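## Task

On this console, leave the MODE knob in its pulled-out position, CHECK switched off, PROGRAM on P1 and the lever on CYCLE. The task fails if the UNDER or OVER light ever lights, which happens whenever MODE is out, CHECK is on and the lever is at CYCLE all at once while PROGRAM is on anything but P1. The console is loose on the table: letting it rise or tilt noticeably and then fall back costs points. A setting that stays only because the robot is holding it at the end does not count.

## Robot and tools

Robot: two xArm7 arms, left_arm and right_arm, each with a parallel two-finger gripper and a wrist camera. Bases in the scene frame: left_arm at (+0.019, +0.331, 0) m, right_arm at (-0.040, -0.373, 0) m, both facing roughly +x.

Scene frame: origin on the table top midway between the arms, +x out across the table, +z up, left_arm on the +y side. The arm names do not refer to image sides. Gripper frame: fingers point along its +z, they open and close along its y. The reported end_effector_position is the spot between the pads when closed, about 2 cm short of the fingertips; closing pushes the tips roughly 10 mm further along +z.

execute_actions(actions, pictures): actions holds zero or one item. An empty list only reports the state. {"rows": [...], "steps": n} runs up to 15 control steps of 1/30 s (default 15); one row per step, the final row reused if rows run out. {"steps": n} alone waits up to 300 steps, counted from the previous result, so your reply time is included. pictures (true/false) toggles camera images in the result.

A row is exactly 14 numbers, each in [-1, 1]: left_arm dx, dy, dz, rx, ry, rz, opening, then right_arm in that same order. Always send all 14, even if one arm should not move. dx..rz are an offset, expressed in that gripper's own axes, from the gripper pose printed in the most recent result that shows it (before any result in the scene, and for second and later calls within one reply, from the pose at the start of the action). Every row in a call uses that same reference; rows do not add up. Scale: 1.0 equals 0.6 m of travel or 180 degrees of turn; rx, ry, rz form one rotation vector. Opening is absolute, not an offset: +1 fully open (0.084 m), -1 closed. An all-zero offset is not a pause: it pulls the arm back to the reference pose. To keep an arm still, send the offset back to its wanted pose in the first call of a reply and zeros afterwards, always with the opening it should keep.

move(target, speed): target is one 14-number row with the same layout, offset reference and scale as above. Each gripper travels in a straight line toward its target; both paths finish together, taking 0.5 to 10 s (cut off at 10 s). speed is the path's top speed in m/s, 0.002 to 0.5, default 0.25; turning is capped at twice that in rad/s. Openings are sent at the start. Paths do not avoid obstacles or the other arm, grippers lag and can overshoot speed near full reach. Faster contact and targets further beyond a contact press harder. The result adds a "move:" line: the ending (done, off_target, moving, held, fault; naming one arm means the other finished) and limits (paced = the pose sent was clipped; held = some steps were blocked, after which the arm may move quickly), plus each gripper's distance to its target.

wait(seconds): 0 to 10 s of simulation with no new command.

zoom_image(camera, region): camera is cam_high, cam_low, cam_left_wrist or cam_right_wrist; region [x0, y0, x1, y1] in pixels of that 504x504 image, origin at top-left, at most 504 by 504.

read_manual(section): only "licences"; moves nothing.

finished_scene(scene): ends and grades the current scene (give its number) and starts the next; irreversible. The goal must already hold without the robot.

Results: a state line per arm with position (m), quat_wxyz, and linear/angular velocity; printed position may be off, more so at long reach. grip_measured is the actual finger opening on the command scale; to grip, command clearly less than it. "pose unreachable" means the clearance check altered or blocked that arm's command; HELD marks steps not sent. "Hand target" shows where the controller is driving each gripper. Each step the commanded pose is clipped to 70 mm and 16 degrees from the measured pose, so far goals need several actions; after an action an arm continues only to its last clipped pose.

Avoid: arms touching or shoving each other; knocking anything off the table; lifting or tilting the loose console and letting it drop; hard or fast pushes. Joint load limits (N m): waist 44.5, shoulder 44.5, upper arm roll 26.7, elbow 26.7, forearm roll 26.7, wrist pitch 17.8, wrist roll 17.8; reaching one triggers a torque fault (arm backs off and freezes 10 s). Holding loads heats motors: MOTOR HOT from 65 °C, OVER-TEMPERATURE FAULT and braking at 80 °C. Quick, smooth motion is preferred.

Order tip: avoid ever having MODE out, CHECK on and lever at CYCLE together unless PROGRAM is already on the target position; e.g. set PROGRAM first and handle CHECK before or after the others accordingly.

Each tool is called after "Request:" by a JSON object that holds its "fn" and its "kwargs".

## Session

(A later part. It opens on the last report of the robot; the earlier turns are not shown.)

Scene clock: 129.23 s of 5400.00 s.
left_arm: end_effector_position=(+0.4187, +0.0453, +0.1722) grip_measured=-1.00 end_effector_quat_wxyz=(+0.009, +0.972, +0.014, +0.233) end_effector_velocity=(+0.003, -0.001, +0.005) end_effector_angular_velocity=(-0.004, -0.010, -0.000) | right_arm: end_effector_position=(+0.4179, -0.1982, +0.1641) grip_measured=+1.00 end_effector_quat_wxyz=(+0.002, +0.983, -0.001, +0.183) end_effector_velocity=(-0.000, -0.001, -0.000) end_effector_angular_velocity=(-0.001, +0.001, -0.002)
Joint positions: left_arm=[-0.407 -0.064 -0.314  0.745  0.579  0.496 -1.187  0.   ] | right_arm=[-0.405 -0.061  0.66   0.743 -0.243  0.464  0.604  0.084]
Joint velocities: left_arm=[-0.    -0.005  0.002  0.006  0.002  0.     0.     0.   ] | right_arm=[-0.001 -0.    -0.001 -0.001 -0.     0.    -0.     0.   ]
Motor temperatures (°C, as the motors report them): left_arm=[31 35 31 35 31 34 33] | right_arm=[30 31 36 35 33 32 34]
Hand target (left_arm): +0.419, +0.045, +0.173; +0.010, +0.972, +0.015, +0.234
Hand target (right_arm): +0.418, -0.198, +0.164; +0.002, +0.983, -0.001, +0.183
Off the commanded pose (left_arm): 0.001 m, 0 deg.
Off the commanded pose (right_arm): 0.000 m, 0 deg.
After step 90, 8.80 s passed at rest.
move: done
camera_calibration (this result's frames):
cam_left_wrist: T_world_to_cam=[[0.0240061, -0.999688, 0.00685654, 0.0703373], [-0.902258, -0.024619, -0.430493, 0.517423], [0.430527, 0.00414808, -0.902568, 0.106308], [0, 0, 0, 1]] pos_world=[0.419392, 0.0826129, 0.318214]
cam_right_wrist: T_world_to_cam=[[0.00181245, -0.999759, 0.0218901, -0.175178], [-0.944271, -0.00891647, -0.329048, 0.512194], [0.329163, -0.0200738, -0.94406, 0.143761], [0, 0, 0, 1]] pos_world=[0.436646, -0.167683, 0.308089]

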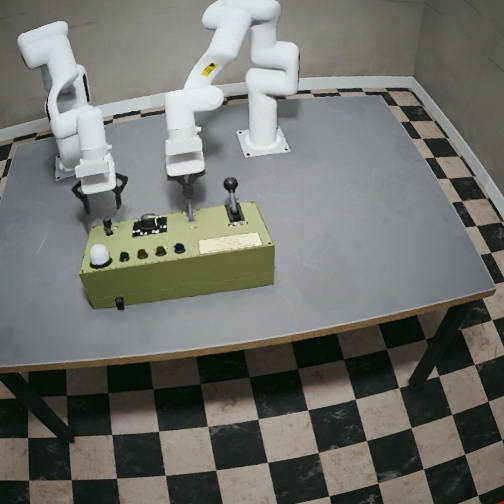

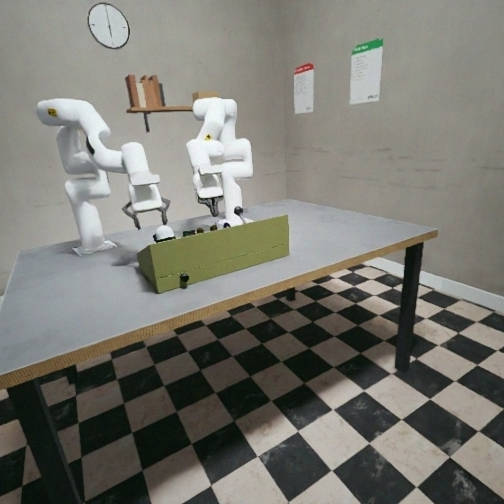

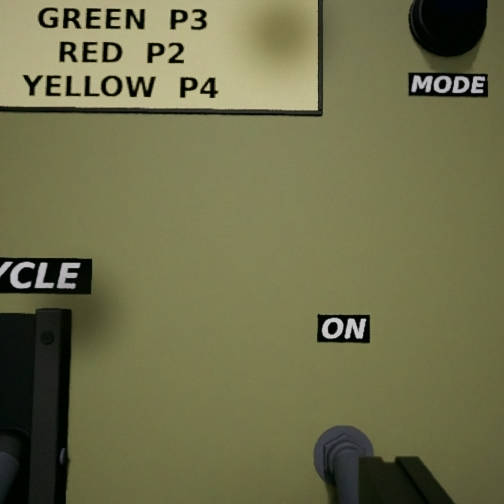

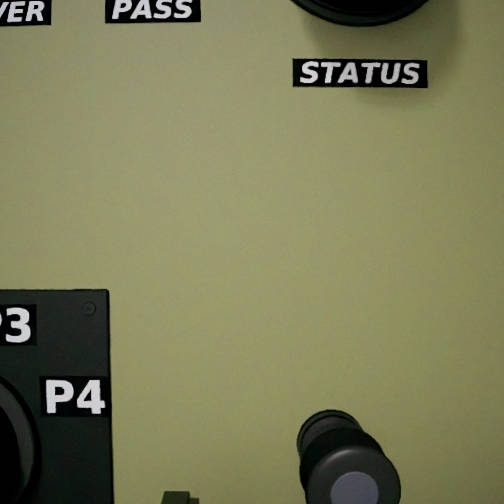

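Request:
{"fn": "move", "kwargs": {"target": [-0.13,-0.037,-0.153,0,0,0,-1,0,0,0,0,0,0,1]}}

Request:
{"fn": "move", "kwargs": {"target": [0,-0.19,0,0,0,0,-1,0,0,0,0,0,0,1]}}

Scene clock: 144.63 s of 5400.00 s.
left_arm: end_effector_position=(+0.3072, +0.0660, +0.2179) grip_measured=-1.00 end_effector_quat_wxyz=(+0.009, +0.972, +0.015, +0.233) end_effector_velocity=(-0.001, -0.002, +0.003) end_effector_angular_velocity=(-0.004, -0.007, -0.006) | right_arm: end_effector_position=(+0.4179, -0.1982, +0.1641) grip_measured=+1.00 end_effector_quat_wxyz=(+0.002, +0.983, -0.001, +0.183) end_effector_velocity=(-0.000, +0.001, -0.000) end_effector_angular_velocity=(-0.000, +0.000, +0.002)
Joint positions: left_arm=[-0.572 -0.501 -0.343  0.509  0.292  0.686 -1.095  0.   ] | right_arm=[-0.405 -0.061  0.66   0.743 -0.243  0.464  0.604  0.084]
Joint velocities: left_arm=[-0.004 -0.005 -0.001  0.002  0.001 -0.002 -0.001  0.   ] | right_arm=[-0.    -0.     0.002 -0.     0.     0.    -0.    -0.   ]
Motor temperatures (°C, as the motors report them): left_arm=[31 35 30 36 31 34 33] | right_arm=[30 31 36 35 33 32 34]
Hand target (left_arm): +0.307, +0.066, +0.218; +0.009, +0.972, +0.014, +0.234
Hand target (right_arm): +0.418, -0.198, +0.164; +0.002, +0.983, -0.001, +0.183
Off the commanded pose (left_arm): 0.000 m, 0 deg.
Off the commanded pose (right_arm): 0.000 m, 0 deg.
After step 90, 11.43 s passed at rest.
move: done
camera_calibration (this result's frames):
cam_left_wrist: T_world_to_cam=[[0.0247289, -0.999677, 0.00594583, 0.0934199], [-0.902634, -0.024884, -0.429688, 0.436971], [0.429697, 0.00525879, -0.902958, 0.195794], [0, 0, 0, 1]] pos_world=[0.307982, 0.103234, 0.363999]
cam_right_wrist: T_world_to_cam=[[0.0018123, -0.999759, 0.0218901, -0.175178], [-0.944271, -0.00891634, -0.329048, 0.512194], [0.329163, -0.0200739, -0.94406, 0.143761], [0, 0, 0, 1]] pos_world=[0.436646, -0.167683, 0.308089]

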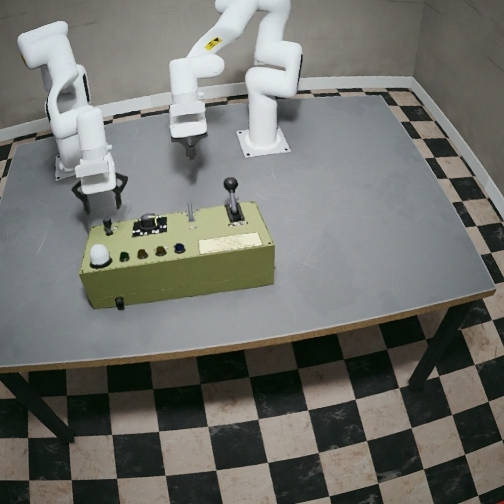

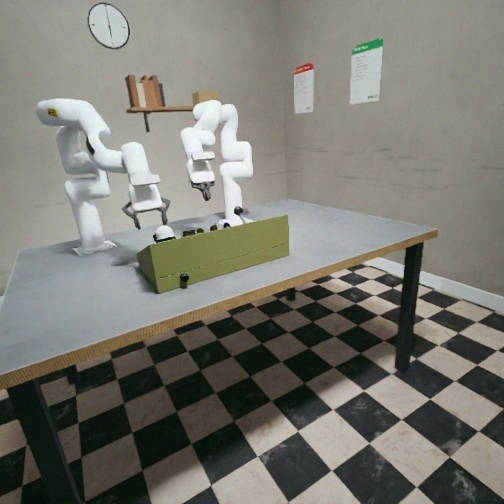

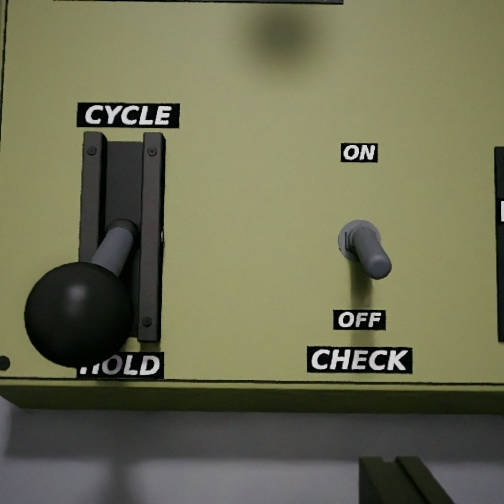

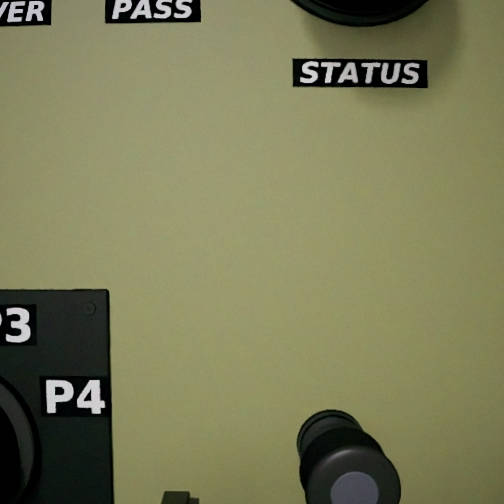

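Scene clock: 145.50 s of 5400.00 s.
left_arm: end_effector_position=(+0.3046, +0.1800, +0.2159) grip_measured=-1.00 end_effector_quat_wxyz=(+0.008, +0.972, +0.014, +0.233) end_effector_velocity=(-0.000, +0.001, -0.001) end_effector_angular_velocity=(+0.000, +0.004, +0.001) | right_arm: end_effector_position=(+0.4179, -0.1982, +0.1641) grip_measured=+1.00 end_effector_quat_wxyz=(+0.002, +0.983, -0.001, +0.183) end_effector_velocity=(+0.001, -0.000, +0.001) end_effector_angular_velocity=(+0.001, -0.001, -0.001)
Joint positions: left_arm=[-0.561 -0.851 -0.098  0.256  0.274  0.724 -0.806  0.   ] | right_arm=[-0.405 -0.061  0.66   0.743 -0.243  0.464  0.604  0.084]
Joint velocities: left_arm=[ 0.    -0.     0.003 -0.003 -0.001  0.     0.002  0.   ] | right_arm=[-0.     0.    -0.001  0.002 -0.     0.     0.     0.   ]
Motor temperatures (°C, as the motors report them): left_arm=[31 35 30 36 31 34 33] | right_arm=[30 31 36 35 33 32 34]
Hand target (left_arm): +0.305, +0.180, +0.216; +0.008, +0.972, +0.015, +0.233
Hand target (right_arm): +0.418, -0.198, +0.164; +0.002, +0.983, -0.001, +0.183
Off the commanded pose (left_arm): 0.001 m, 0 deg.
Off the commanded pose (right_arm): 0.000 m, 0 deg.
move: done
camera_calibration (this result's frames):
cam_left_wrist: T_world_to_cam=[[0.024568, -0.999687, 0.00465502, 0.207801], [-0.902208, -0.0241776, -0.430623, 0.436524], [0.430601, 0.00637977, -0.90252, 0.193858], [0, 0, 0, 1]] pos_world=[0.305254, 0.217054, 0.361971]
cam_right_wrist: T_world_to_cam=[[0.00181202, -0.999759, 0.0218902, -0.175178], [-0.944271, -0.00891609, -0.329048, 0.512194], [0.329163, -0.020074, -0.94406, 0.143761], [0, 0, 0, 1]] pos_world=[0.436647, -0.167683, 0.308089]

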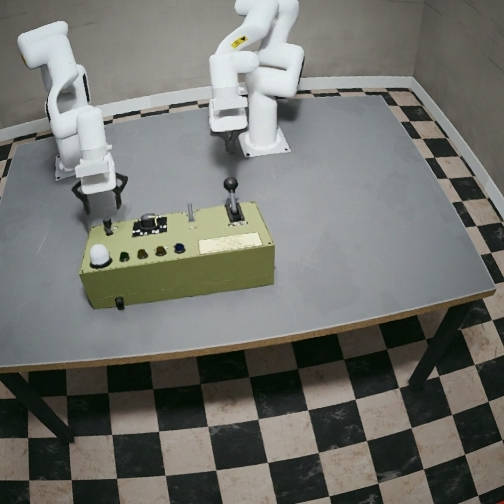

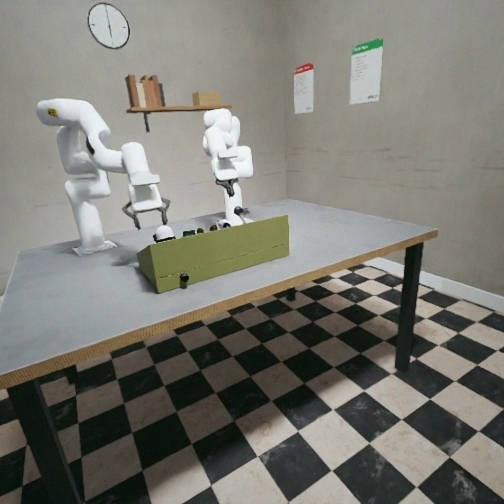

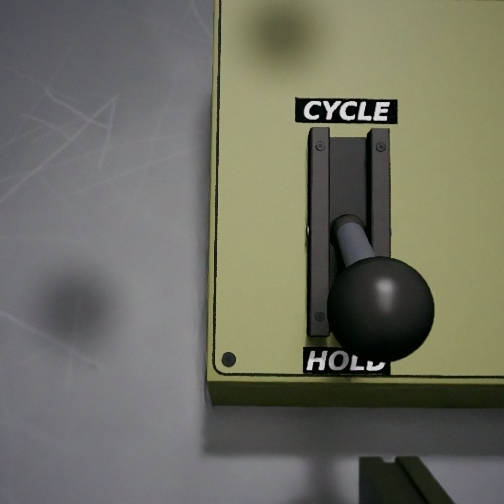

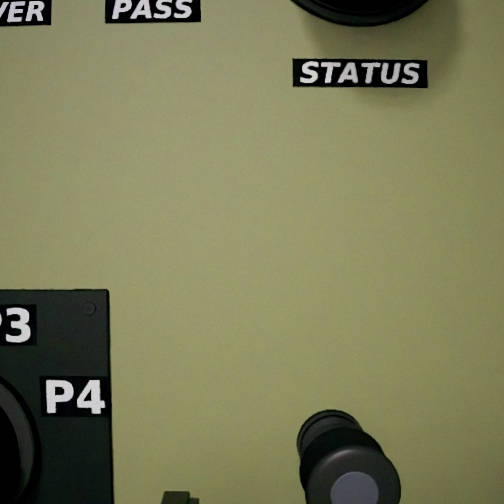

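Request:
{"fn": "move", "kwargs": {"target": [-0.016,0.022,0.11,0,-0.142,0,-0.4,0,-0.08,0,0,0,0,-1], "speed": 0.15}}

Request:
{"fn": "move", "kwargs": {"target": [0,0,0,0,0,0,-0.4,-0.05,0,0.095,0,0,0,-1], "speed": 0.05}}

Scene clock: 177.43 s of 5400.00 s.
left_arm: end_effector_position=(+0.3266, +0.1662, +0.1527) grip_measured=-0.42 end_effector_quat_wxyz=(+0.011, +1.000, +0.013, +0.013) end_effector_velocity=(+0.001, -0.001, +0.002) end_effector_angular_velocity=(-0.003, -0.003, -0.001) | right_arm: end_effector_position=(+0.4182, -0.1506, +0.1640) grip_measured=-1.00 end_effector_quat_wxyz=(+0.003, +0.983, -0.001, +0.183) end_effector_velocity=(+0.000, +0.001, +0.001) end_effector_angular_velocity=(+0.000, -0.001, +0.002)
Joint positions: left_arm=[-0.641 -0.342  0.115  0.538  0.044  0.845 -0.55   0.026] | right_arm=[-0.366  0.027  0.719  0.834 -0.396  0.522  0.81   0.   ]
Joint velocities: left_arm=[-0.    -0.002 -0.001  0.003 -0.002  0.001  0.001  0.   ] | right_arm=[ 0.001  0.     0.     0.002 -0.001  0.     0.     0.   ]
Motor temperatures (°C, as the motors report them): left_arm=[31 35 30 36 31 34 33] | right_arm=[30 31 36 35 33 32 34]
Hand target (left_arm): +0.327, +0.166, +0.152; +0.010, +1.000, +0.013, +0.013
Hand target (right_arm): +0.418, -0.150, +0.164; +0.002, +0.983, -0.001, +0.183
Off the commanded pose (left_arm): 0.001 m, 0 deg.
Off the commanded pose (right_arm): 0.000 m, 0 deg.
After step 90, 27.13 s passed at rest.
move: done
camera_calibration (this result's frames):
cam_left_wrist: T_world_to_cam=[[0.0179289, -0.999824, 0.00549124, 0.195827], [-0.999839, -0.017931, -0.00034703, 0.39405], [0.000445433, -0.00548413, -0.999985, 0.284775], [0, 0, 0, 1]] pos_world=[0.390349, 0.20442, 0.283832]
cam_right_wrist: T_world_to_cam=[[0.00142399, -0.999741, 0.02273, -0.127506], [-0.944117, -0.00883605, -0.329492, 0.512873], [0.329608, -0.0209905, -0.943885, 0.144167], [0, 0, 0, 1]] pos_world=[0.436875, -0.119916, 0.307963]

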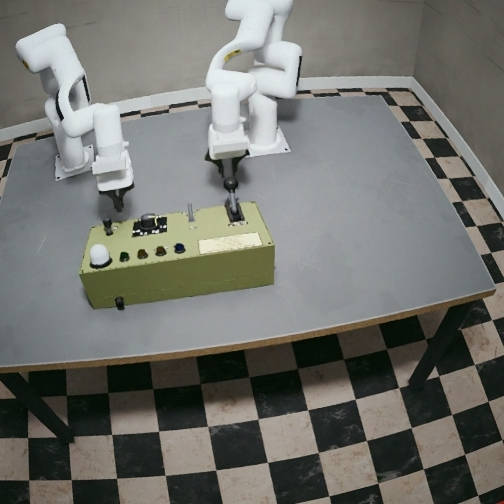

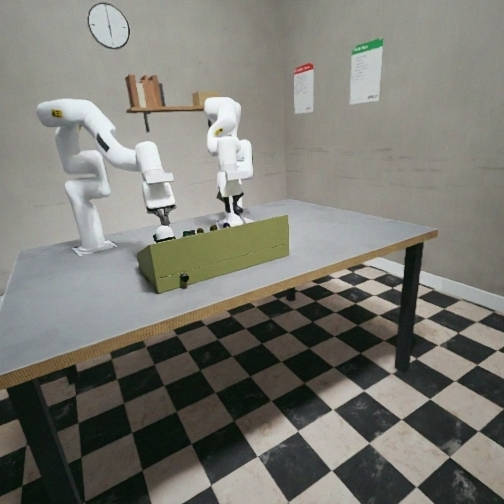

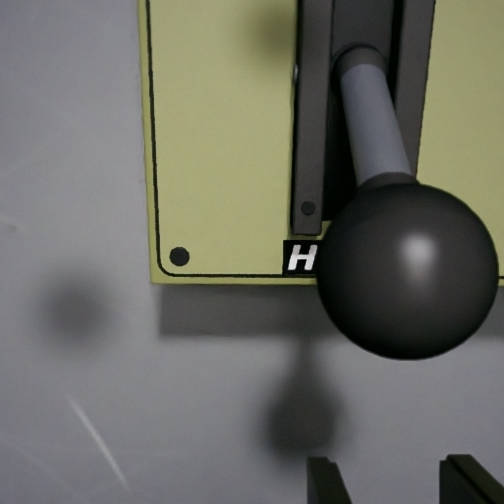

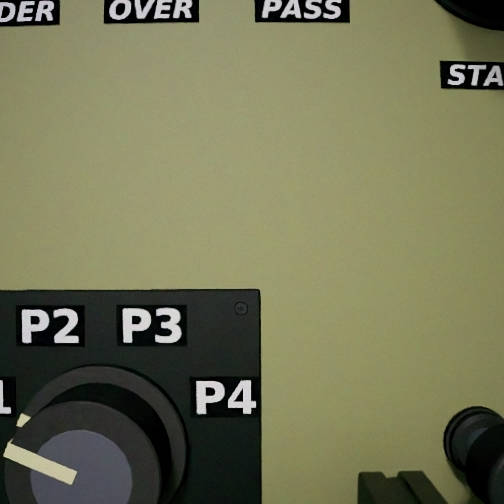

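Scene clock: 179.00 s of 5400.00 s.
left_arm: end_effector_position=(+0.3266, +0.1662, +0.1527) grip_measured=-0.42 end_effector_quat_wxyz=(+0.011, +1.000, +0.013, +0.013) end_effector_velocity=(+0.000, -0.000, +0.000) end_effector_angular_velocity=(-0.001, -0.000, +0.001) | right_arm: end_effector_position=(+0.4109, -0.1505, +0.1003) grip_measured=-1.00 end_effector_quat_wxyz=(+0.003, +0.983, -0.001, +0.184) end_effector_velocity=(+0.001, +0.002, +0.003) end_effector_angular_velocity=(+0.001, -0.007, +0.002)
Joint positions: left_arm=[-0.641 -0.342  0.115  0.538  0.044  0.845 -0.55   0.026] | right_arm=[-0.315  0.182  0.645  0.794 -0.738  0.407  1.097  0.   ]
Joint velocities: left_arm=[-0.    -0.     0.001 -0.    -0.001 -0.001 -0.     0.   ] | right_arm=[ 0.001 -0.003  0.002  0.003 -0.003 -0.001  0.003  0.   ]
Motor temperatures (°C, as the motors report them): left_arm=[31 35 30 36 31 34 33] | right_arm=[30 31 36 35 33 32 34]
Hand target (left_arm): +0.327, +0.166, +0.153; +0.011, +1.000, +0.013, +0.013
Hand target (right_arm): +0.411, -0.151, +0.100; +0.003, +0.983, -0.001, +0.183
Off the commanded pose (left_arm): 0.000 m, 0 deg.
Off the commanded pose (right_arm): 0.000 m, 0 deg.
move: done
camera_calibration (this result's frames):
cam_left_wrist: T_world_to_cam=[[0.0179287, -0.999824, 0.00549121, 0.195827], [-0.999839, -0.0179309, -0.000347069, 0.39405], [0.00044547, -0.00548411, -0.999985, 0.284775], [0, 0, 0, 1]] pos_world=[0.390349, 0.20442, 0.283832]
cam_right_wrist: T_world_to_cam=[[0.00184237, -0.999733, 0.023039, -0.12623], [-0.943811, -0.00935238, -0.330354, 0.484951], [0.330481, -0.0211358, -0.943576, 0.0859873], [0, 0, 0, 1]] pos_world=[0.429517, -0.119844, 0.244249]

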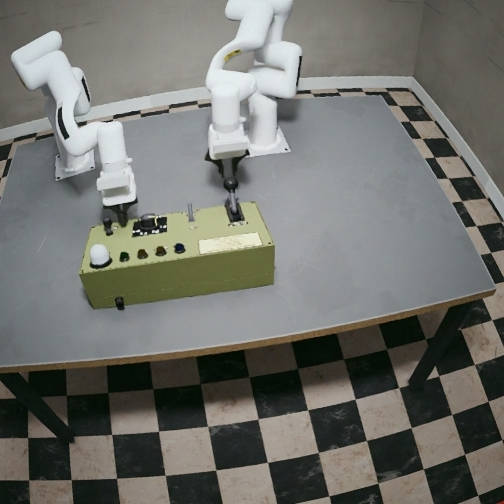

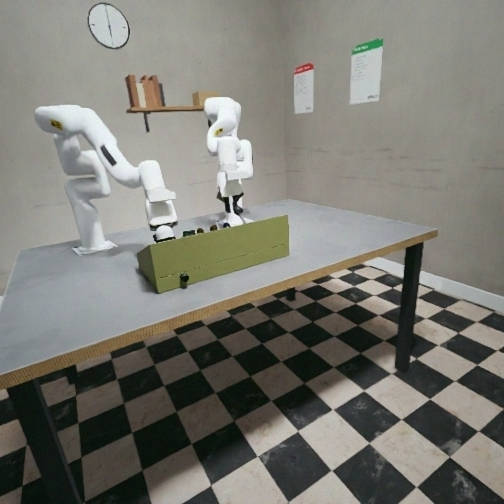

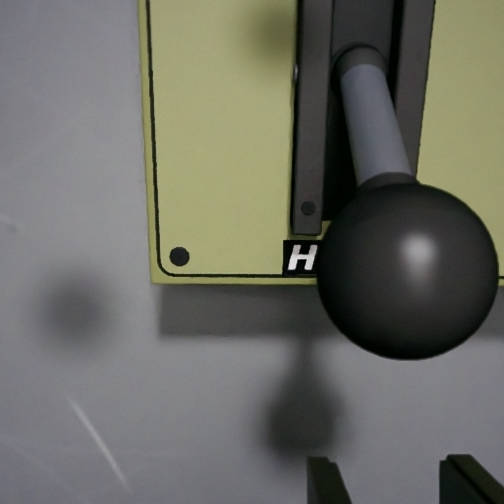

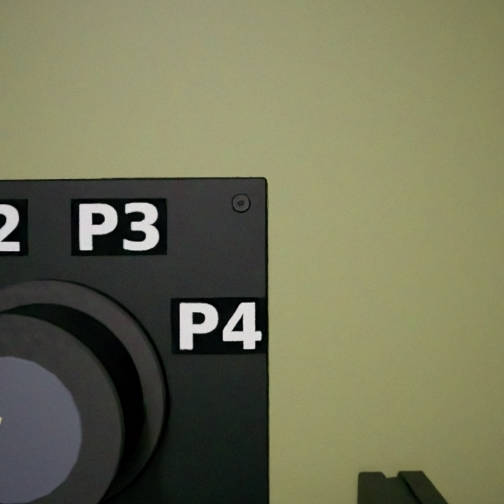

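Request:
{"fn": "move", "kwargs": {"target": [0.03,0,0,0,0,0,-0.4,0,0,0.022,0,0,0,-1], "speed": 0.03}}

Request:
{"fn": "move", "kwargs": {"target": [0.08,0,-0.025,0,0,0,-0.4,0,0,0,0,0,0,-1], "speed": 0.03}}

Scene clock: 184.23 s of 5400.00 s.
left_arm: end_effector_position=(+0.3446, +0.1667, +0.1531) grip_measured=-0.42 end_effector_quat_wxyz=(+0.011, +1.000, +0.013, +0.013) end_effector_velocity=(+0.000, -0.000, +0.001) end_effector_angular_velocity=(-0.001, -0.002, -0.000) | right_arm: end_effector_position=(+0.4178, -0.1472, +0.0935) grip_measured=-1.00 end_effector_quat_wxyz=(+0.001, +0.982, +0.001, +0.190) end_effector_velocity=(+0.000, -0.003, -0.001) end_effector_angular_velocity=(+0.002, -0.001, -0.004)
Joint positions: left_arm=[-0.635 -0.286  0.133  0.588  0.042  0.839 -0.524  0.026] | right_arm=[-0.294  0.222  0.619  0.817 -0.817  0.396  1.154  0.   ]
Joint velocities: left_arm=[ 0.001 -0.001 -0.     0.001  0.    -0.     0.001  0.   ] | right_arm=[-0.006 -0.002 -0.001 -0.005 -0.005 -0.006  0.004  0.   ]
Motor temperatures (°C, as the motors report them): left_arm=[31 35 30 36 31 34 33] | right_arm=[30 31 36 35 33 32 34]
Hand target (left_arm): +0.345, +0.167, +0.153; +0.011, +1.000, +0.013, +0.013
Hand target (right_arm): +0.416, -0.151, +0.088; +0.003, +0.983, -0.001, +0.184
Off the commanded pose (left_arm): 0.000 m, 0 deg.
Off the commanded pose (right_arm): 0.007 m, 1 deg.
After step 90, 1.37 s passed at rest.
move: off_target (right_arm)
camera_calibration (this result's frames):
cam_left_wrist: T_world_to_cam=[[0.0178129, -0.999827, 0.00538333, 0.196009], [-0.999841, -0.0178151, -0.000373068, 0.411984], [0.000468908, -0.00537583, -0.999985, 0.28513], [0, 0, 0, 1]] pos_world=[0.408293, 0.204847, 0.284224]
cam_right_wrist: T_world_to_cam=[[0.00696257, -0.999774, 0.0200617, -0.124625], [-0.939472, -0.0134126, -0.342364, 0.487896], [0.342556, -0.0164637, -0.939353, 0.0727164], [0, 0, 0, 1]] pos_world=[0.434323, -0.116856, 0.237844]

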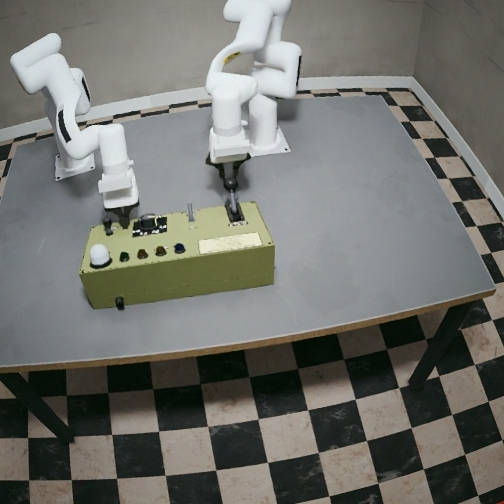

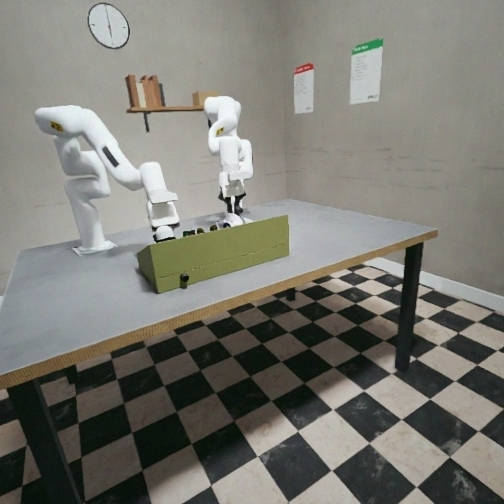

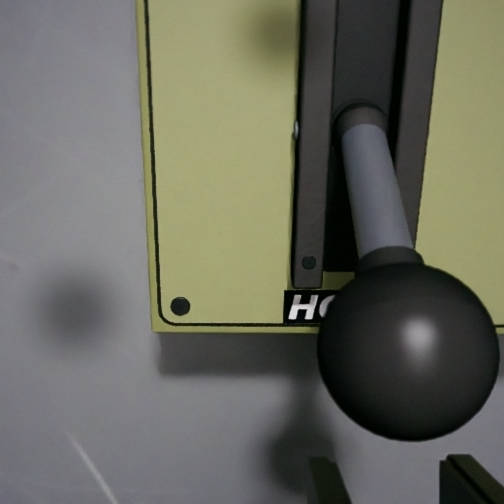

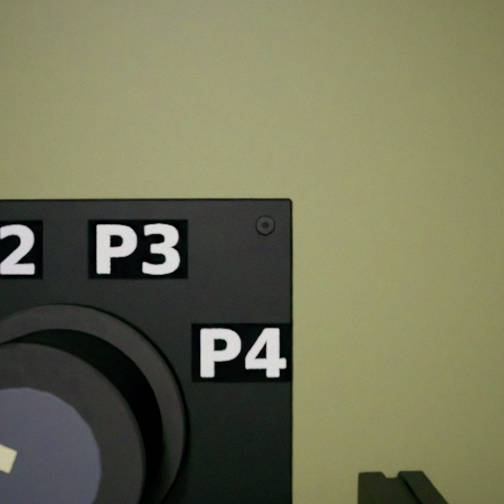

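Scene clock: 186.17 s of 5400.00 s.
left_arm: end_effector_position=(+0.3923, +0.1684, +0.1690) grip_measured=-0.42 end_effector_quat_wxyz=(+0.010, +1.000, +0.013, +0.013) end_effector_velocity=(-0.000, -0.002, +0.001) end_effector_angular_velocity=(-0.002, -0.001, -0.004) | right_arm: end_effector_position=(+0.4179, -0.1472, +0.0939) grip_measured=-1.00 end_effector_quat_wxyz=(+0.001, +0.982, +0.001, +0.190) end_effector_velocity=(-0.000, +0.000, -0.000) end_effector_angular_velocity=(-0.001, +0.000, +0.002)
Joint positions: left_arm=[-0.62  -0.166  0.172  0.754  0.026  0.885 -0.455  0.026] | right_arm=[-0.293  0.221  0.618  0.817 -0.817  0.396  1.154  0.   ]
Joint velocities: left_arm=[-0.002 -0.001 -0.003  0.001 -0.002  0.     0.001  0.   ] | right_arm=[ 0.001 -0.    -0.001 -0.     0.     0.    -0.002  0.   ]
Motor temperatures (°C, as the motors report them): left_arm=[31 35 30 36 31 34 33] | right_arm=[30 31 36 35 33 32 34]
Hand target (left_arm): +0.392, +0.168, +0.169; +0.010, +1.000, +0.013, +0.013
Hand target (right_arm): +0.418, -0.147, +0.094; +0.001, +0.982, +0.001, +0.190
Off the commanded pose (left_arm): 0.000 m, 0 deg.
Off the commanded pose (right_arm): 0.000 m, 0 deg.
move: done
camera_calibration (this result's frames):
cam_left_wrist: T_world_to_cam=[[0.0182326, -0.999821, 0.0050267, 0.196708], [-0.999834, -0.0182346, -0.000338529, 0.459742], [0.000430128, -0.00501969, -0.999987, 0.301023], [0, 0, 0, 1]] pos_world=[0.45595, 0.206567, 0.300186]
cam_right_wrist: T_world_to_cam=[[0.00707614, -0.999772, 0.0201475, -0.124645], [-0.939165, -0.0135633, -0.343198, 0.488072], [0.343393, -0.0164933, -0.939047, 0.0726467], [0, 0, 0, 1]] pos_world=[0.434316, -0.116799, 0.238235]

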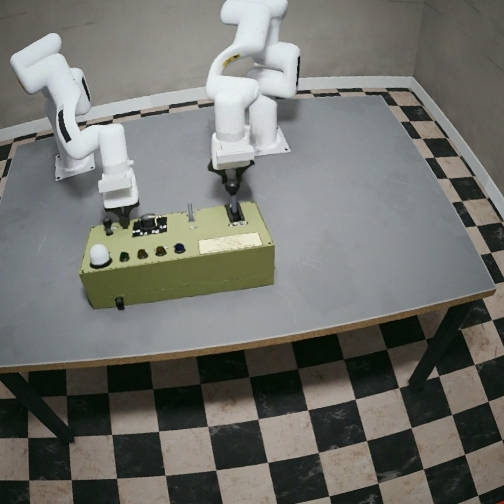

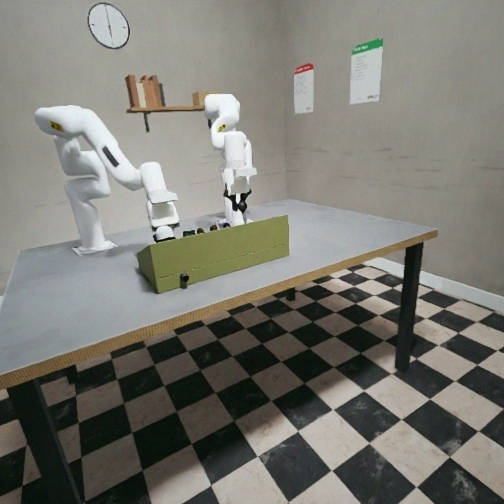

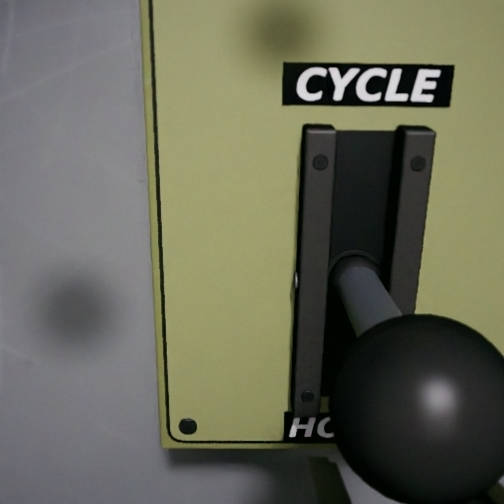

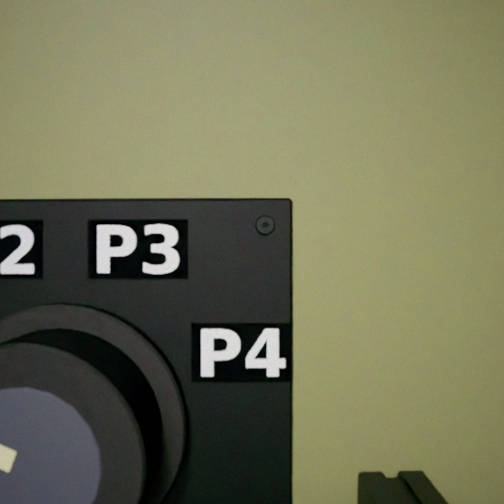

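Request:
{"fn": "move", "kwargs": {"target": [0.075,0,-0.01,0,0,0,-0.4,0,0,0.008,0,0,0,-1], "speed": 0.03}}

Scene clock: 190.97 s of 5400.00 s.
left_arm: end_effector_position=(+0.4350, +0.1683, +0.1741) grip_measured=-0.41 end_effector_quat_wxyz=(+0.009, +1.000, +0.011, +0.010) end_effector_velocity=(+0.005, +0.004, +0.002) end_effector_angular_velocity=(-0.003, -0.009, +0.011) | right_arm: end_effector_position=(+0.4232, -0.1460, +0.0944) grip_measured=-1.00 end_effector_quat_wxyz=(-0.002, +0.981, +0.001, +0.196) end_effector_velocity=(+0.003, +0.002, +0.000) end_effector_angular_velocity=(+0.011, -0.002, -0.000)
Joint positions: left_arm=[-0.602 -0.038  0.195  0.906 -0.002  0.917 -0.391  0.026] | right_arm=[-0.282  0.232  0.602  0.83  -0.842  0.389  1.173  0.   ]
Joint velocities: left_arm=[ 0.009  0.     0.002  0.004  0.001 -0.006 -0.     0.   ] | right_arm=[ 0.007  0.007 -0.009  0.008  0.003 -0.009 -0.002  0.   ]
Motor temperatures (°C, as the motors report them): left_arm=[31 35 30 36 31 34 33] | right_arm=[30 31 36 34 33 32 34]
Hand target (left_arm): +0.437, +0.170, +0.176; +0.010, +1.000, +0.013, +0.013
Hand target (right_arm): +0.420, -0.147, +0.090; +0.001, +0.982, +0.001, +0.190
Off the commanded pose (left_arm): 0.003 m, 0 deg.
Off the commanded pose (right_arm): 0.006 m, 1 deg.
move: off_target (right_arm)
camera_calibration (this result's frames):
cam_left_wrist: T_world_to_cam=[[0.0139401, -0.999899, 0.00265021, 0.198069], [-0.99989, -0.0139265, 0.00508502, 0.500821], [-0.0050476, -0.0027208, -0.999984, 0.308034], [0, 0, 0, 1]] pos_world=[0.49956, 0.205862, 0.304957]
cam_right_wrist: T_world_to_cam=[[0.00712458, -0.99985, 0.0158073, -0.123119], [-0.935002, -0.0122659, -0.354429, 0.492778], [0.35457, -0.0122547, -0.934949, 0.0668154], [0, 0, 0, 1]] pos_world=[0.437935, -0.116238, 0.23907]

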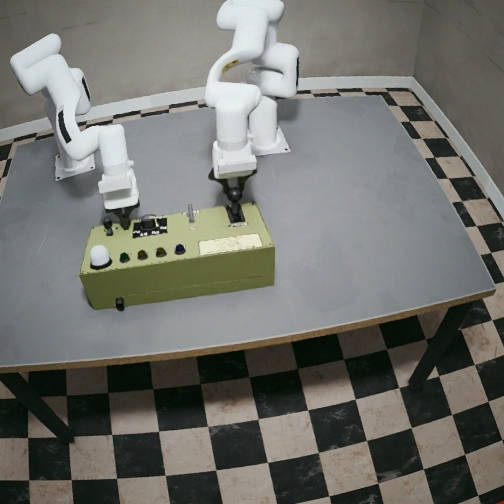

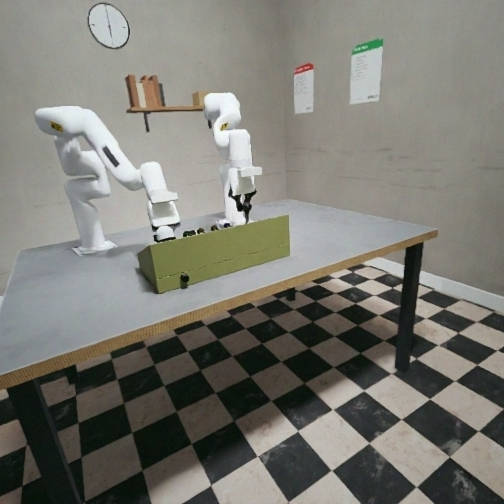

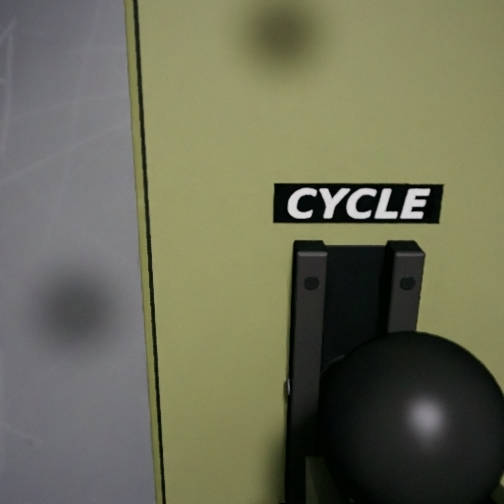

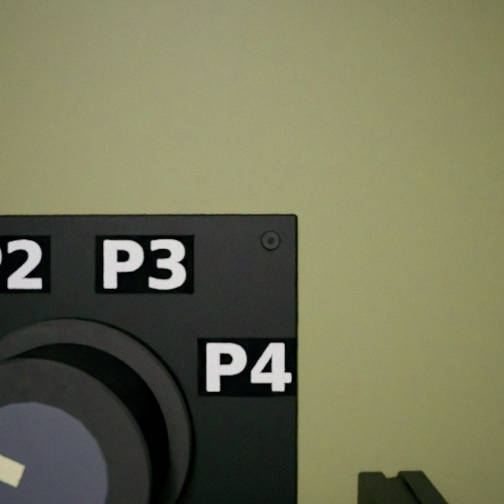

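Request:
{"fn": "move", "kwargs": {"target": [0.03,0,0,0,0,0,-0.4,0,0,0,0,0,0,-1], "speed": 0.02}}

Scene clock: 194.77 s of 5400.00 s.
left_arm: end_effector_position=(+0.4527, +0.1702, +0.1752) grip_measured=-0.41 end_effector_quat_wxyz=(+0.009, +1.000, +0.012, +0.009) end_effector_velocity=(-0.001, -0.002, -0.000) end_effector_angular_velocity=(-0.000, +0.000, -0.004) | right_arm: end_effector_position=(+0.4220, -0.1477, +0.0922) grip_measured=-1.00 end_effector_quat_wxyz=(+0.000, +0.981, +0.000, +0.194) end_effector_velocity=(+0.000, +0.000, +0.001) end_effector_angular_velocity=(+0.001, -0.002, -0.001)
Joint positions: left_arm=[-0.595  0.014  0.209  0.969 -0.015  0.932 -0.366  0.026] | right_arm=[-0.28   0.233  0.598  0.827 -0.841  0.39   1.172  0.   ]
Joint velocities: left_arm=[-0.004  0.     0.001 -0.    -0.001 -0.     0.001  0.   ] | right_arm=[ 0.002 -0.002 -0.002 -0.     0.001 -0.001  0.     0.   ]
Motor temperatures (°C, as the motors report them): left_arm=[31 35 30 37 31 34 33] | right_arm=[30 31 36 34 33 32 34]
Hand target (left_arm): +0.453, +0.169, +0.174; +0.009, +1.000, +0.011, +0.010
Hand target (right_arm): +0.423, -0.146, +0.094; -0.002, +0.981, +0.001, +0.196
Off the commanded pose (left_arm): 0.002 m, 0 deg.
Off the commanded pose (right_arm): 0.003 m, 0 deg.
move: done
camera_calibration (this result's frames):
cam_left_wrist: T_world_to_cam=[[0.0165501, -0.999862, 0.00152413, 0.198715], [-0.999834, -0.0165379, 0.00769211, 0.518523], [-0.00766584, -0.00165118, -0.999969, 0.310266], [0, 0, 0, 1]] pos_world=[0.517526, 0.207776, 0.305965]
cam_right_wrist: T_world_to_cam=[[0.00494414, -0.999816, 0.018546, -0.124171], [-0.93685, -0.0111168, -0.349555, 0.491336], [0.349697, -0.0156466, -0.936732, 0.0668283], [0, 0, 0, 1]] pos_world=[0.437553, -0.117641, 0.236652]

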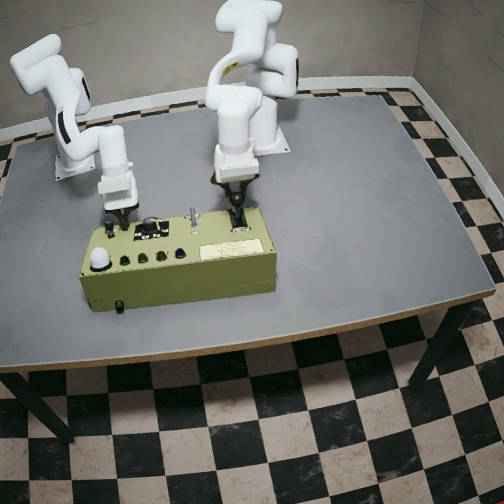

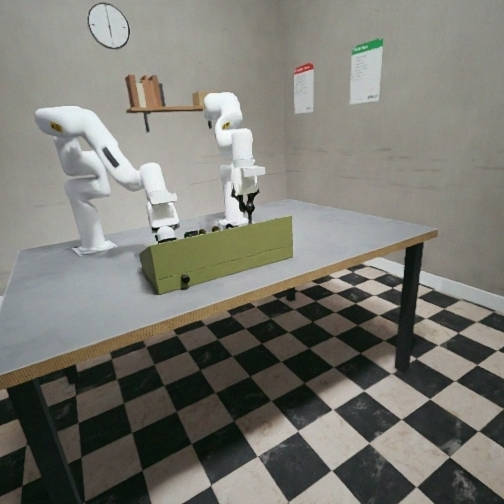

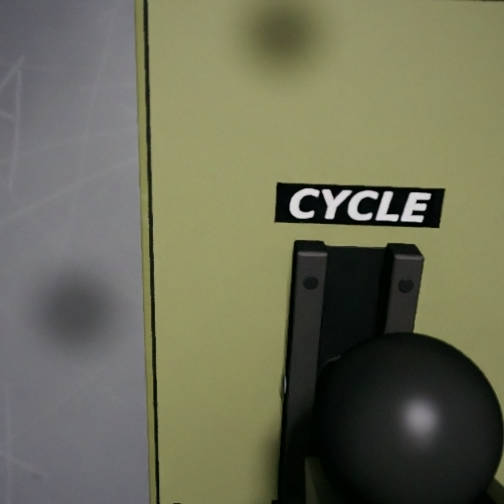

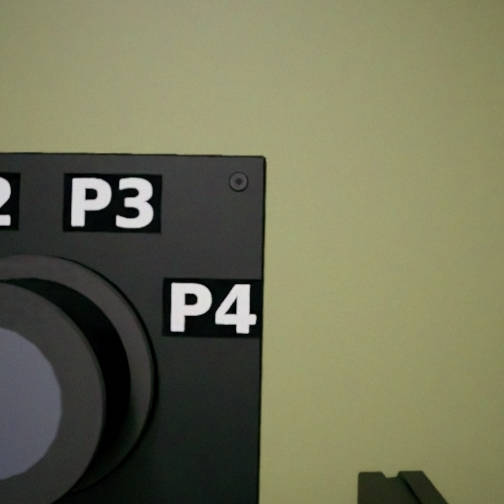

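Request:
{"fn": "move", "kwargs": {"target": [-0.07,0,-0.02,0,0,0,-0.4,0,0,-0.09,0,0,0,-1], "speed": 0.1}}

Request:
{"fn": "move", "kwargs": {"target": [0,0,-0.14,0,0,0,-1,0,0.085,0,0,0,0,0.2]}}

Scene clock: 228.17 s of 5400.00 s.
left_arm: end_effector_position=(+0.4106, +0.1694, +0.1865) grip_measured=-0.42 end_effector_quat_wxyz=(+0.009, +1.000, +0.012, +0.009) end_effector_velocity=(+0.001, -0.001, +0.002) end_effector_angular_velocity=(-0.003, -0.004, +0.000) | right_arm: end_effector_position=(+0.4014, -0.1481, +0.1417) grip_measured=-1.00 end_effector_quat_wxyz=(-0.000, +0.981, -0.000, +0.193) end_effector_velocity=(+0.000, +0.004, +0.003) end_effector_angular_velocity=(+0.003, -0.006, +0.006)
Joint positions: left_arm=[-0.612 -0.129  0.184  0.848  0.018  0.951 -0.428  0.026] | right_arm=[-0.328  0.024  0.69   0.753 -0.486  0.435  0.913  0.   ]
Joint velocities: left_arm=[-0.    -0.003 -0.001  0.002 -0.001  0.    -0.001 -0.   ] | right_arm=[ 0.004 -0.004  0.003  0.003  0.002 -0.001 -0.001  0.   ]
Motor temperatures (°C, as the motors report them): left_arm=[31 35 30 37 31 35 33] | right_arm=[30 31 36 35 33 32 34]
Hand target (left_arm): +0.411, +0.169, +0.187; +0.009, +1.000, +0.012, +0.009
Hand target (right_arm): +0.401, -0.148, +0.142; -0.000, +0.981, -0.000, +0.193
Off the commanded pose (left_arm): 0.000 m, 0 deg.
Off the commanded pose (right_arm): 0.001 m, 0 deg.
After step 90, 29.47 s passed at rest.
move: done
camera_calibration (this result's frames):
cam_left_wrist: T_world_to_cam=[[0.0167249, -0.999859, 0.00153874, 0.198539], [-0.999828, -0.0167121, 0.00799657, 0.476266], [-0.00796973, -0.00167222, -0.999967, 0.321355], [0, 0, 0, 1]] pos_world=[0.475424, 0.207007, 0.317231]
cam_right_wrist: T_world_to_cam=[[0.0043491, -0.999827, 0.0180924, -0.125076], [-0.93728, -0.0103819, -0.348423, 0.48943], [0.34855, -0.0154423, -0.937163, 0.121017], [0, 0, 0, 1]] pos_world=[0.417096, -0.118105, 0.286204]

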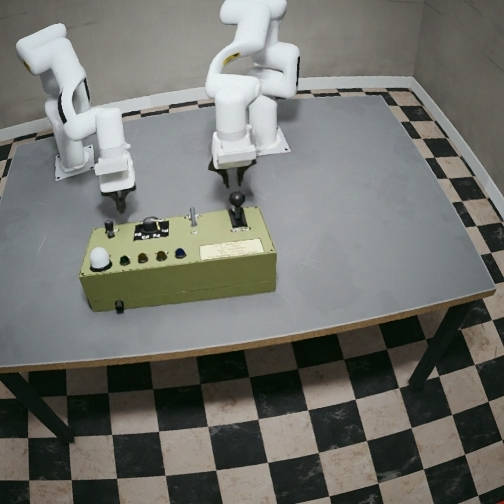

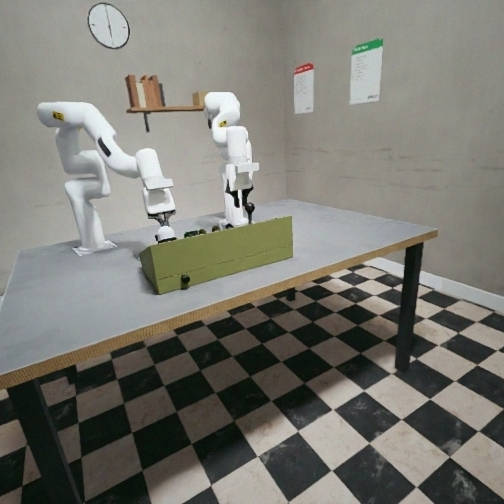

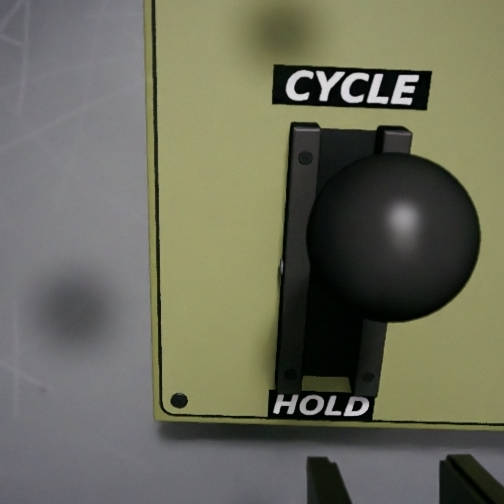

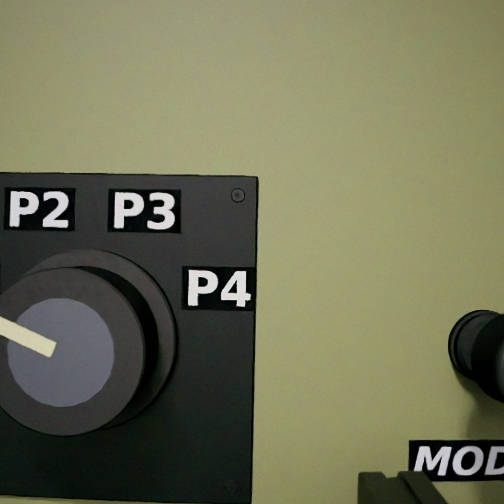

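Scene clock: 229.00 s of 5400.00 s.
left_arm: end_effector_position=(+0.4090, +0.1708, +0.2698) grip_measured=-1.00 end_effector_quat_wxyz=(+0.008, +1.000, +0.012, +0.008) end_effector_velocity=(+0.002, -0.001, +0.006) end_effector_angular_velocity=(-0.007, -0.014, -0.000) | right_arm: end_effector_position=(+0.4012, -0.1986, +0.1416) grip_measured=+0.19 end_effector_quat_wxyz=(-0.001, +0.981, +0.000, +0.193) end_effector_velocity=(+0.000, -0.004, -0.001) end_effector_angular_velocity=(+0.000, +0.002, -0.008)
Joint positions: left_arm=[-0.613 -0.208  0.176  1.016  0.03   1.199 -0.439  0.   ] | right_arm=[-0.369 -0.067  0.628  0.651 -0.313  0.364  0.68   0.052]
Joint velocities: left_arm=[ 0.    -0.007 -0.001  0.008  0.    -0.001 -0.     0.   ] | right_arm=[-0.005 -0.001 -0.003 -0.003  0.002 -0.001 -0.001 -0.   ]
Motor temperatures (°C, as the motors report them): left_arm=[31 35 30 37 31 35 33] | right_arm=[30 31 36 35 33 32 34]
Hand target (left_arm): +0.409, +0.171, +0.270; +0.009, +1.000, +0.012, +0.009
Hand target (right_arm): +0.401, -0.199, +0.142; -0.001, +0.981, -0.000, +0.193
Off the commanded pose (left_arm): 0.001 m, 0 deg.
Off the commanded pose (right_arm): 0.001 m, 0 deg.
move: done
camera_calibration (this result's frames):
cam_left_wrist: T_world_to_cam=[[0.0167411, -0.99986, 0.000814607, 0.200056], [-0.999816, -0.0167327, 0.00942212, 0.473677], [-0.00940716, -0.000972194, -0.999955, 0.405144], [0, 0, 0, 1]] pos_world=[0.474052, 0.208347, 0.4005]
cam_right_wrist: T_world_to_cam=[[0.00514484, -0.999838, 0.0172195, -0.175708], [-0.937476, -0.0108153, -0.347883, 0.488599], [0.348013, -0.0143531, -0.93738, 0.120619], [0, 0, 0, 1]] pos_world=[0.416977, -0.168664, 0.286066]

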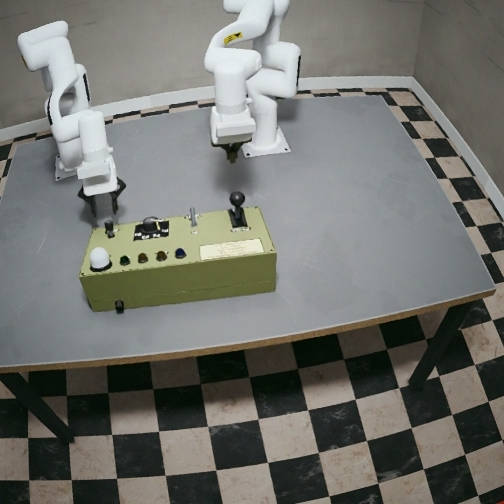

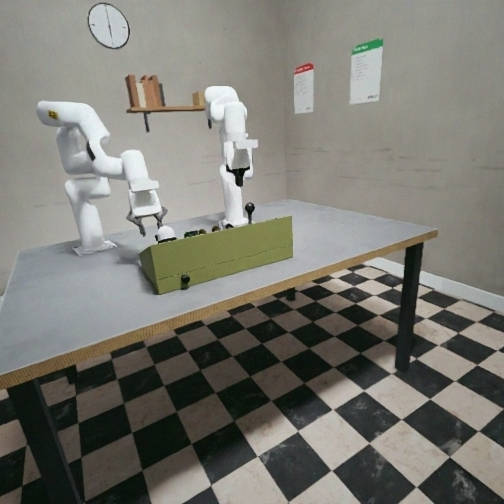

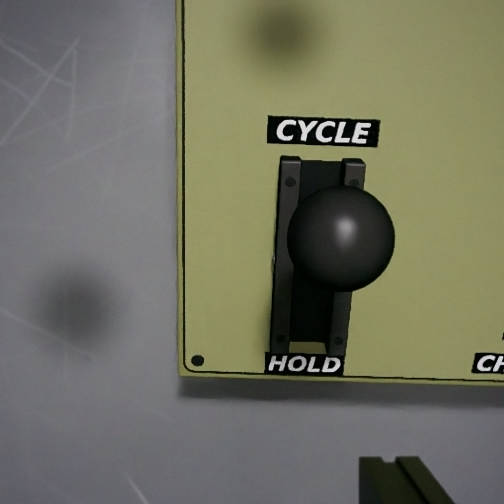

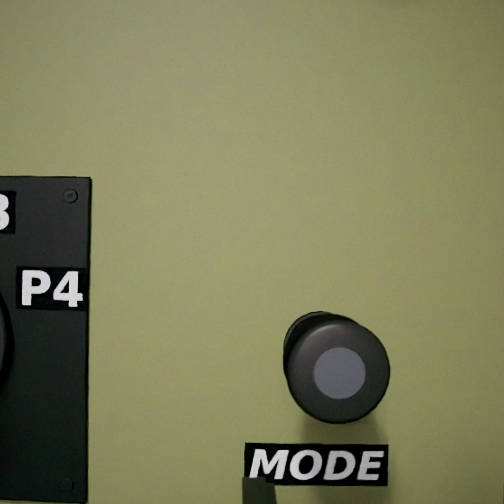

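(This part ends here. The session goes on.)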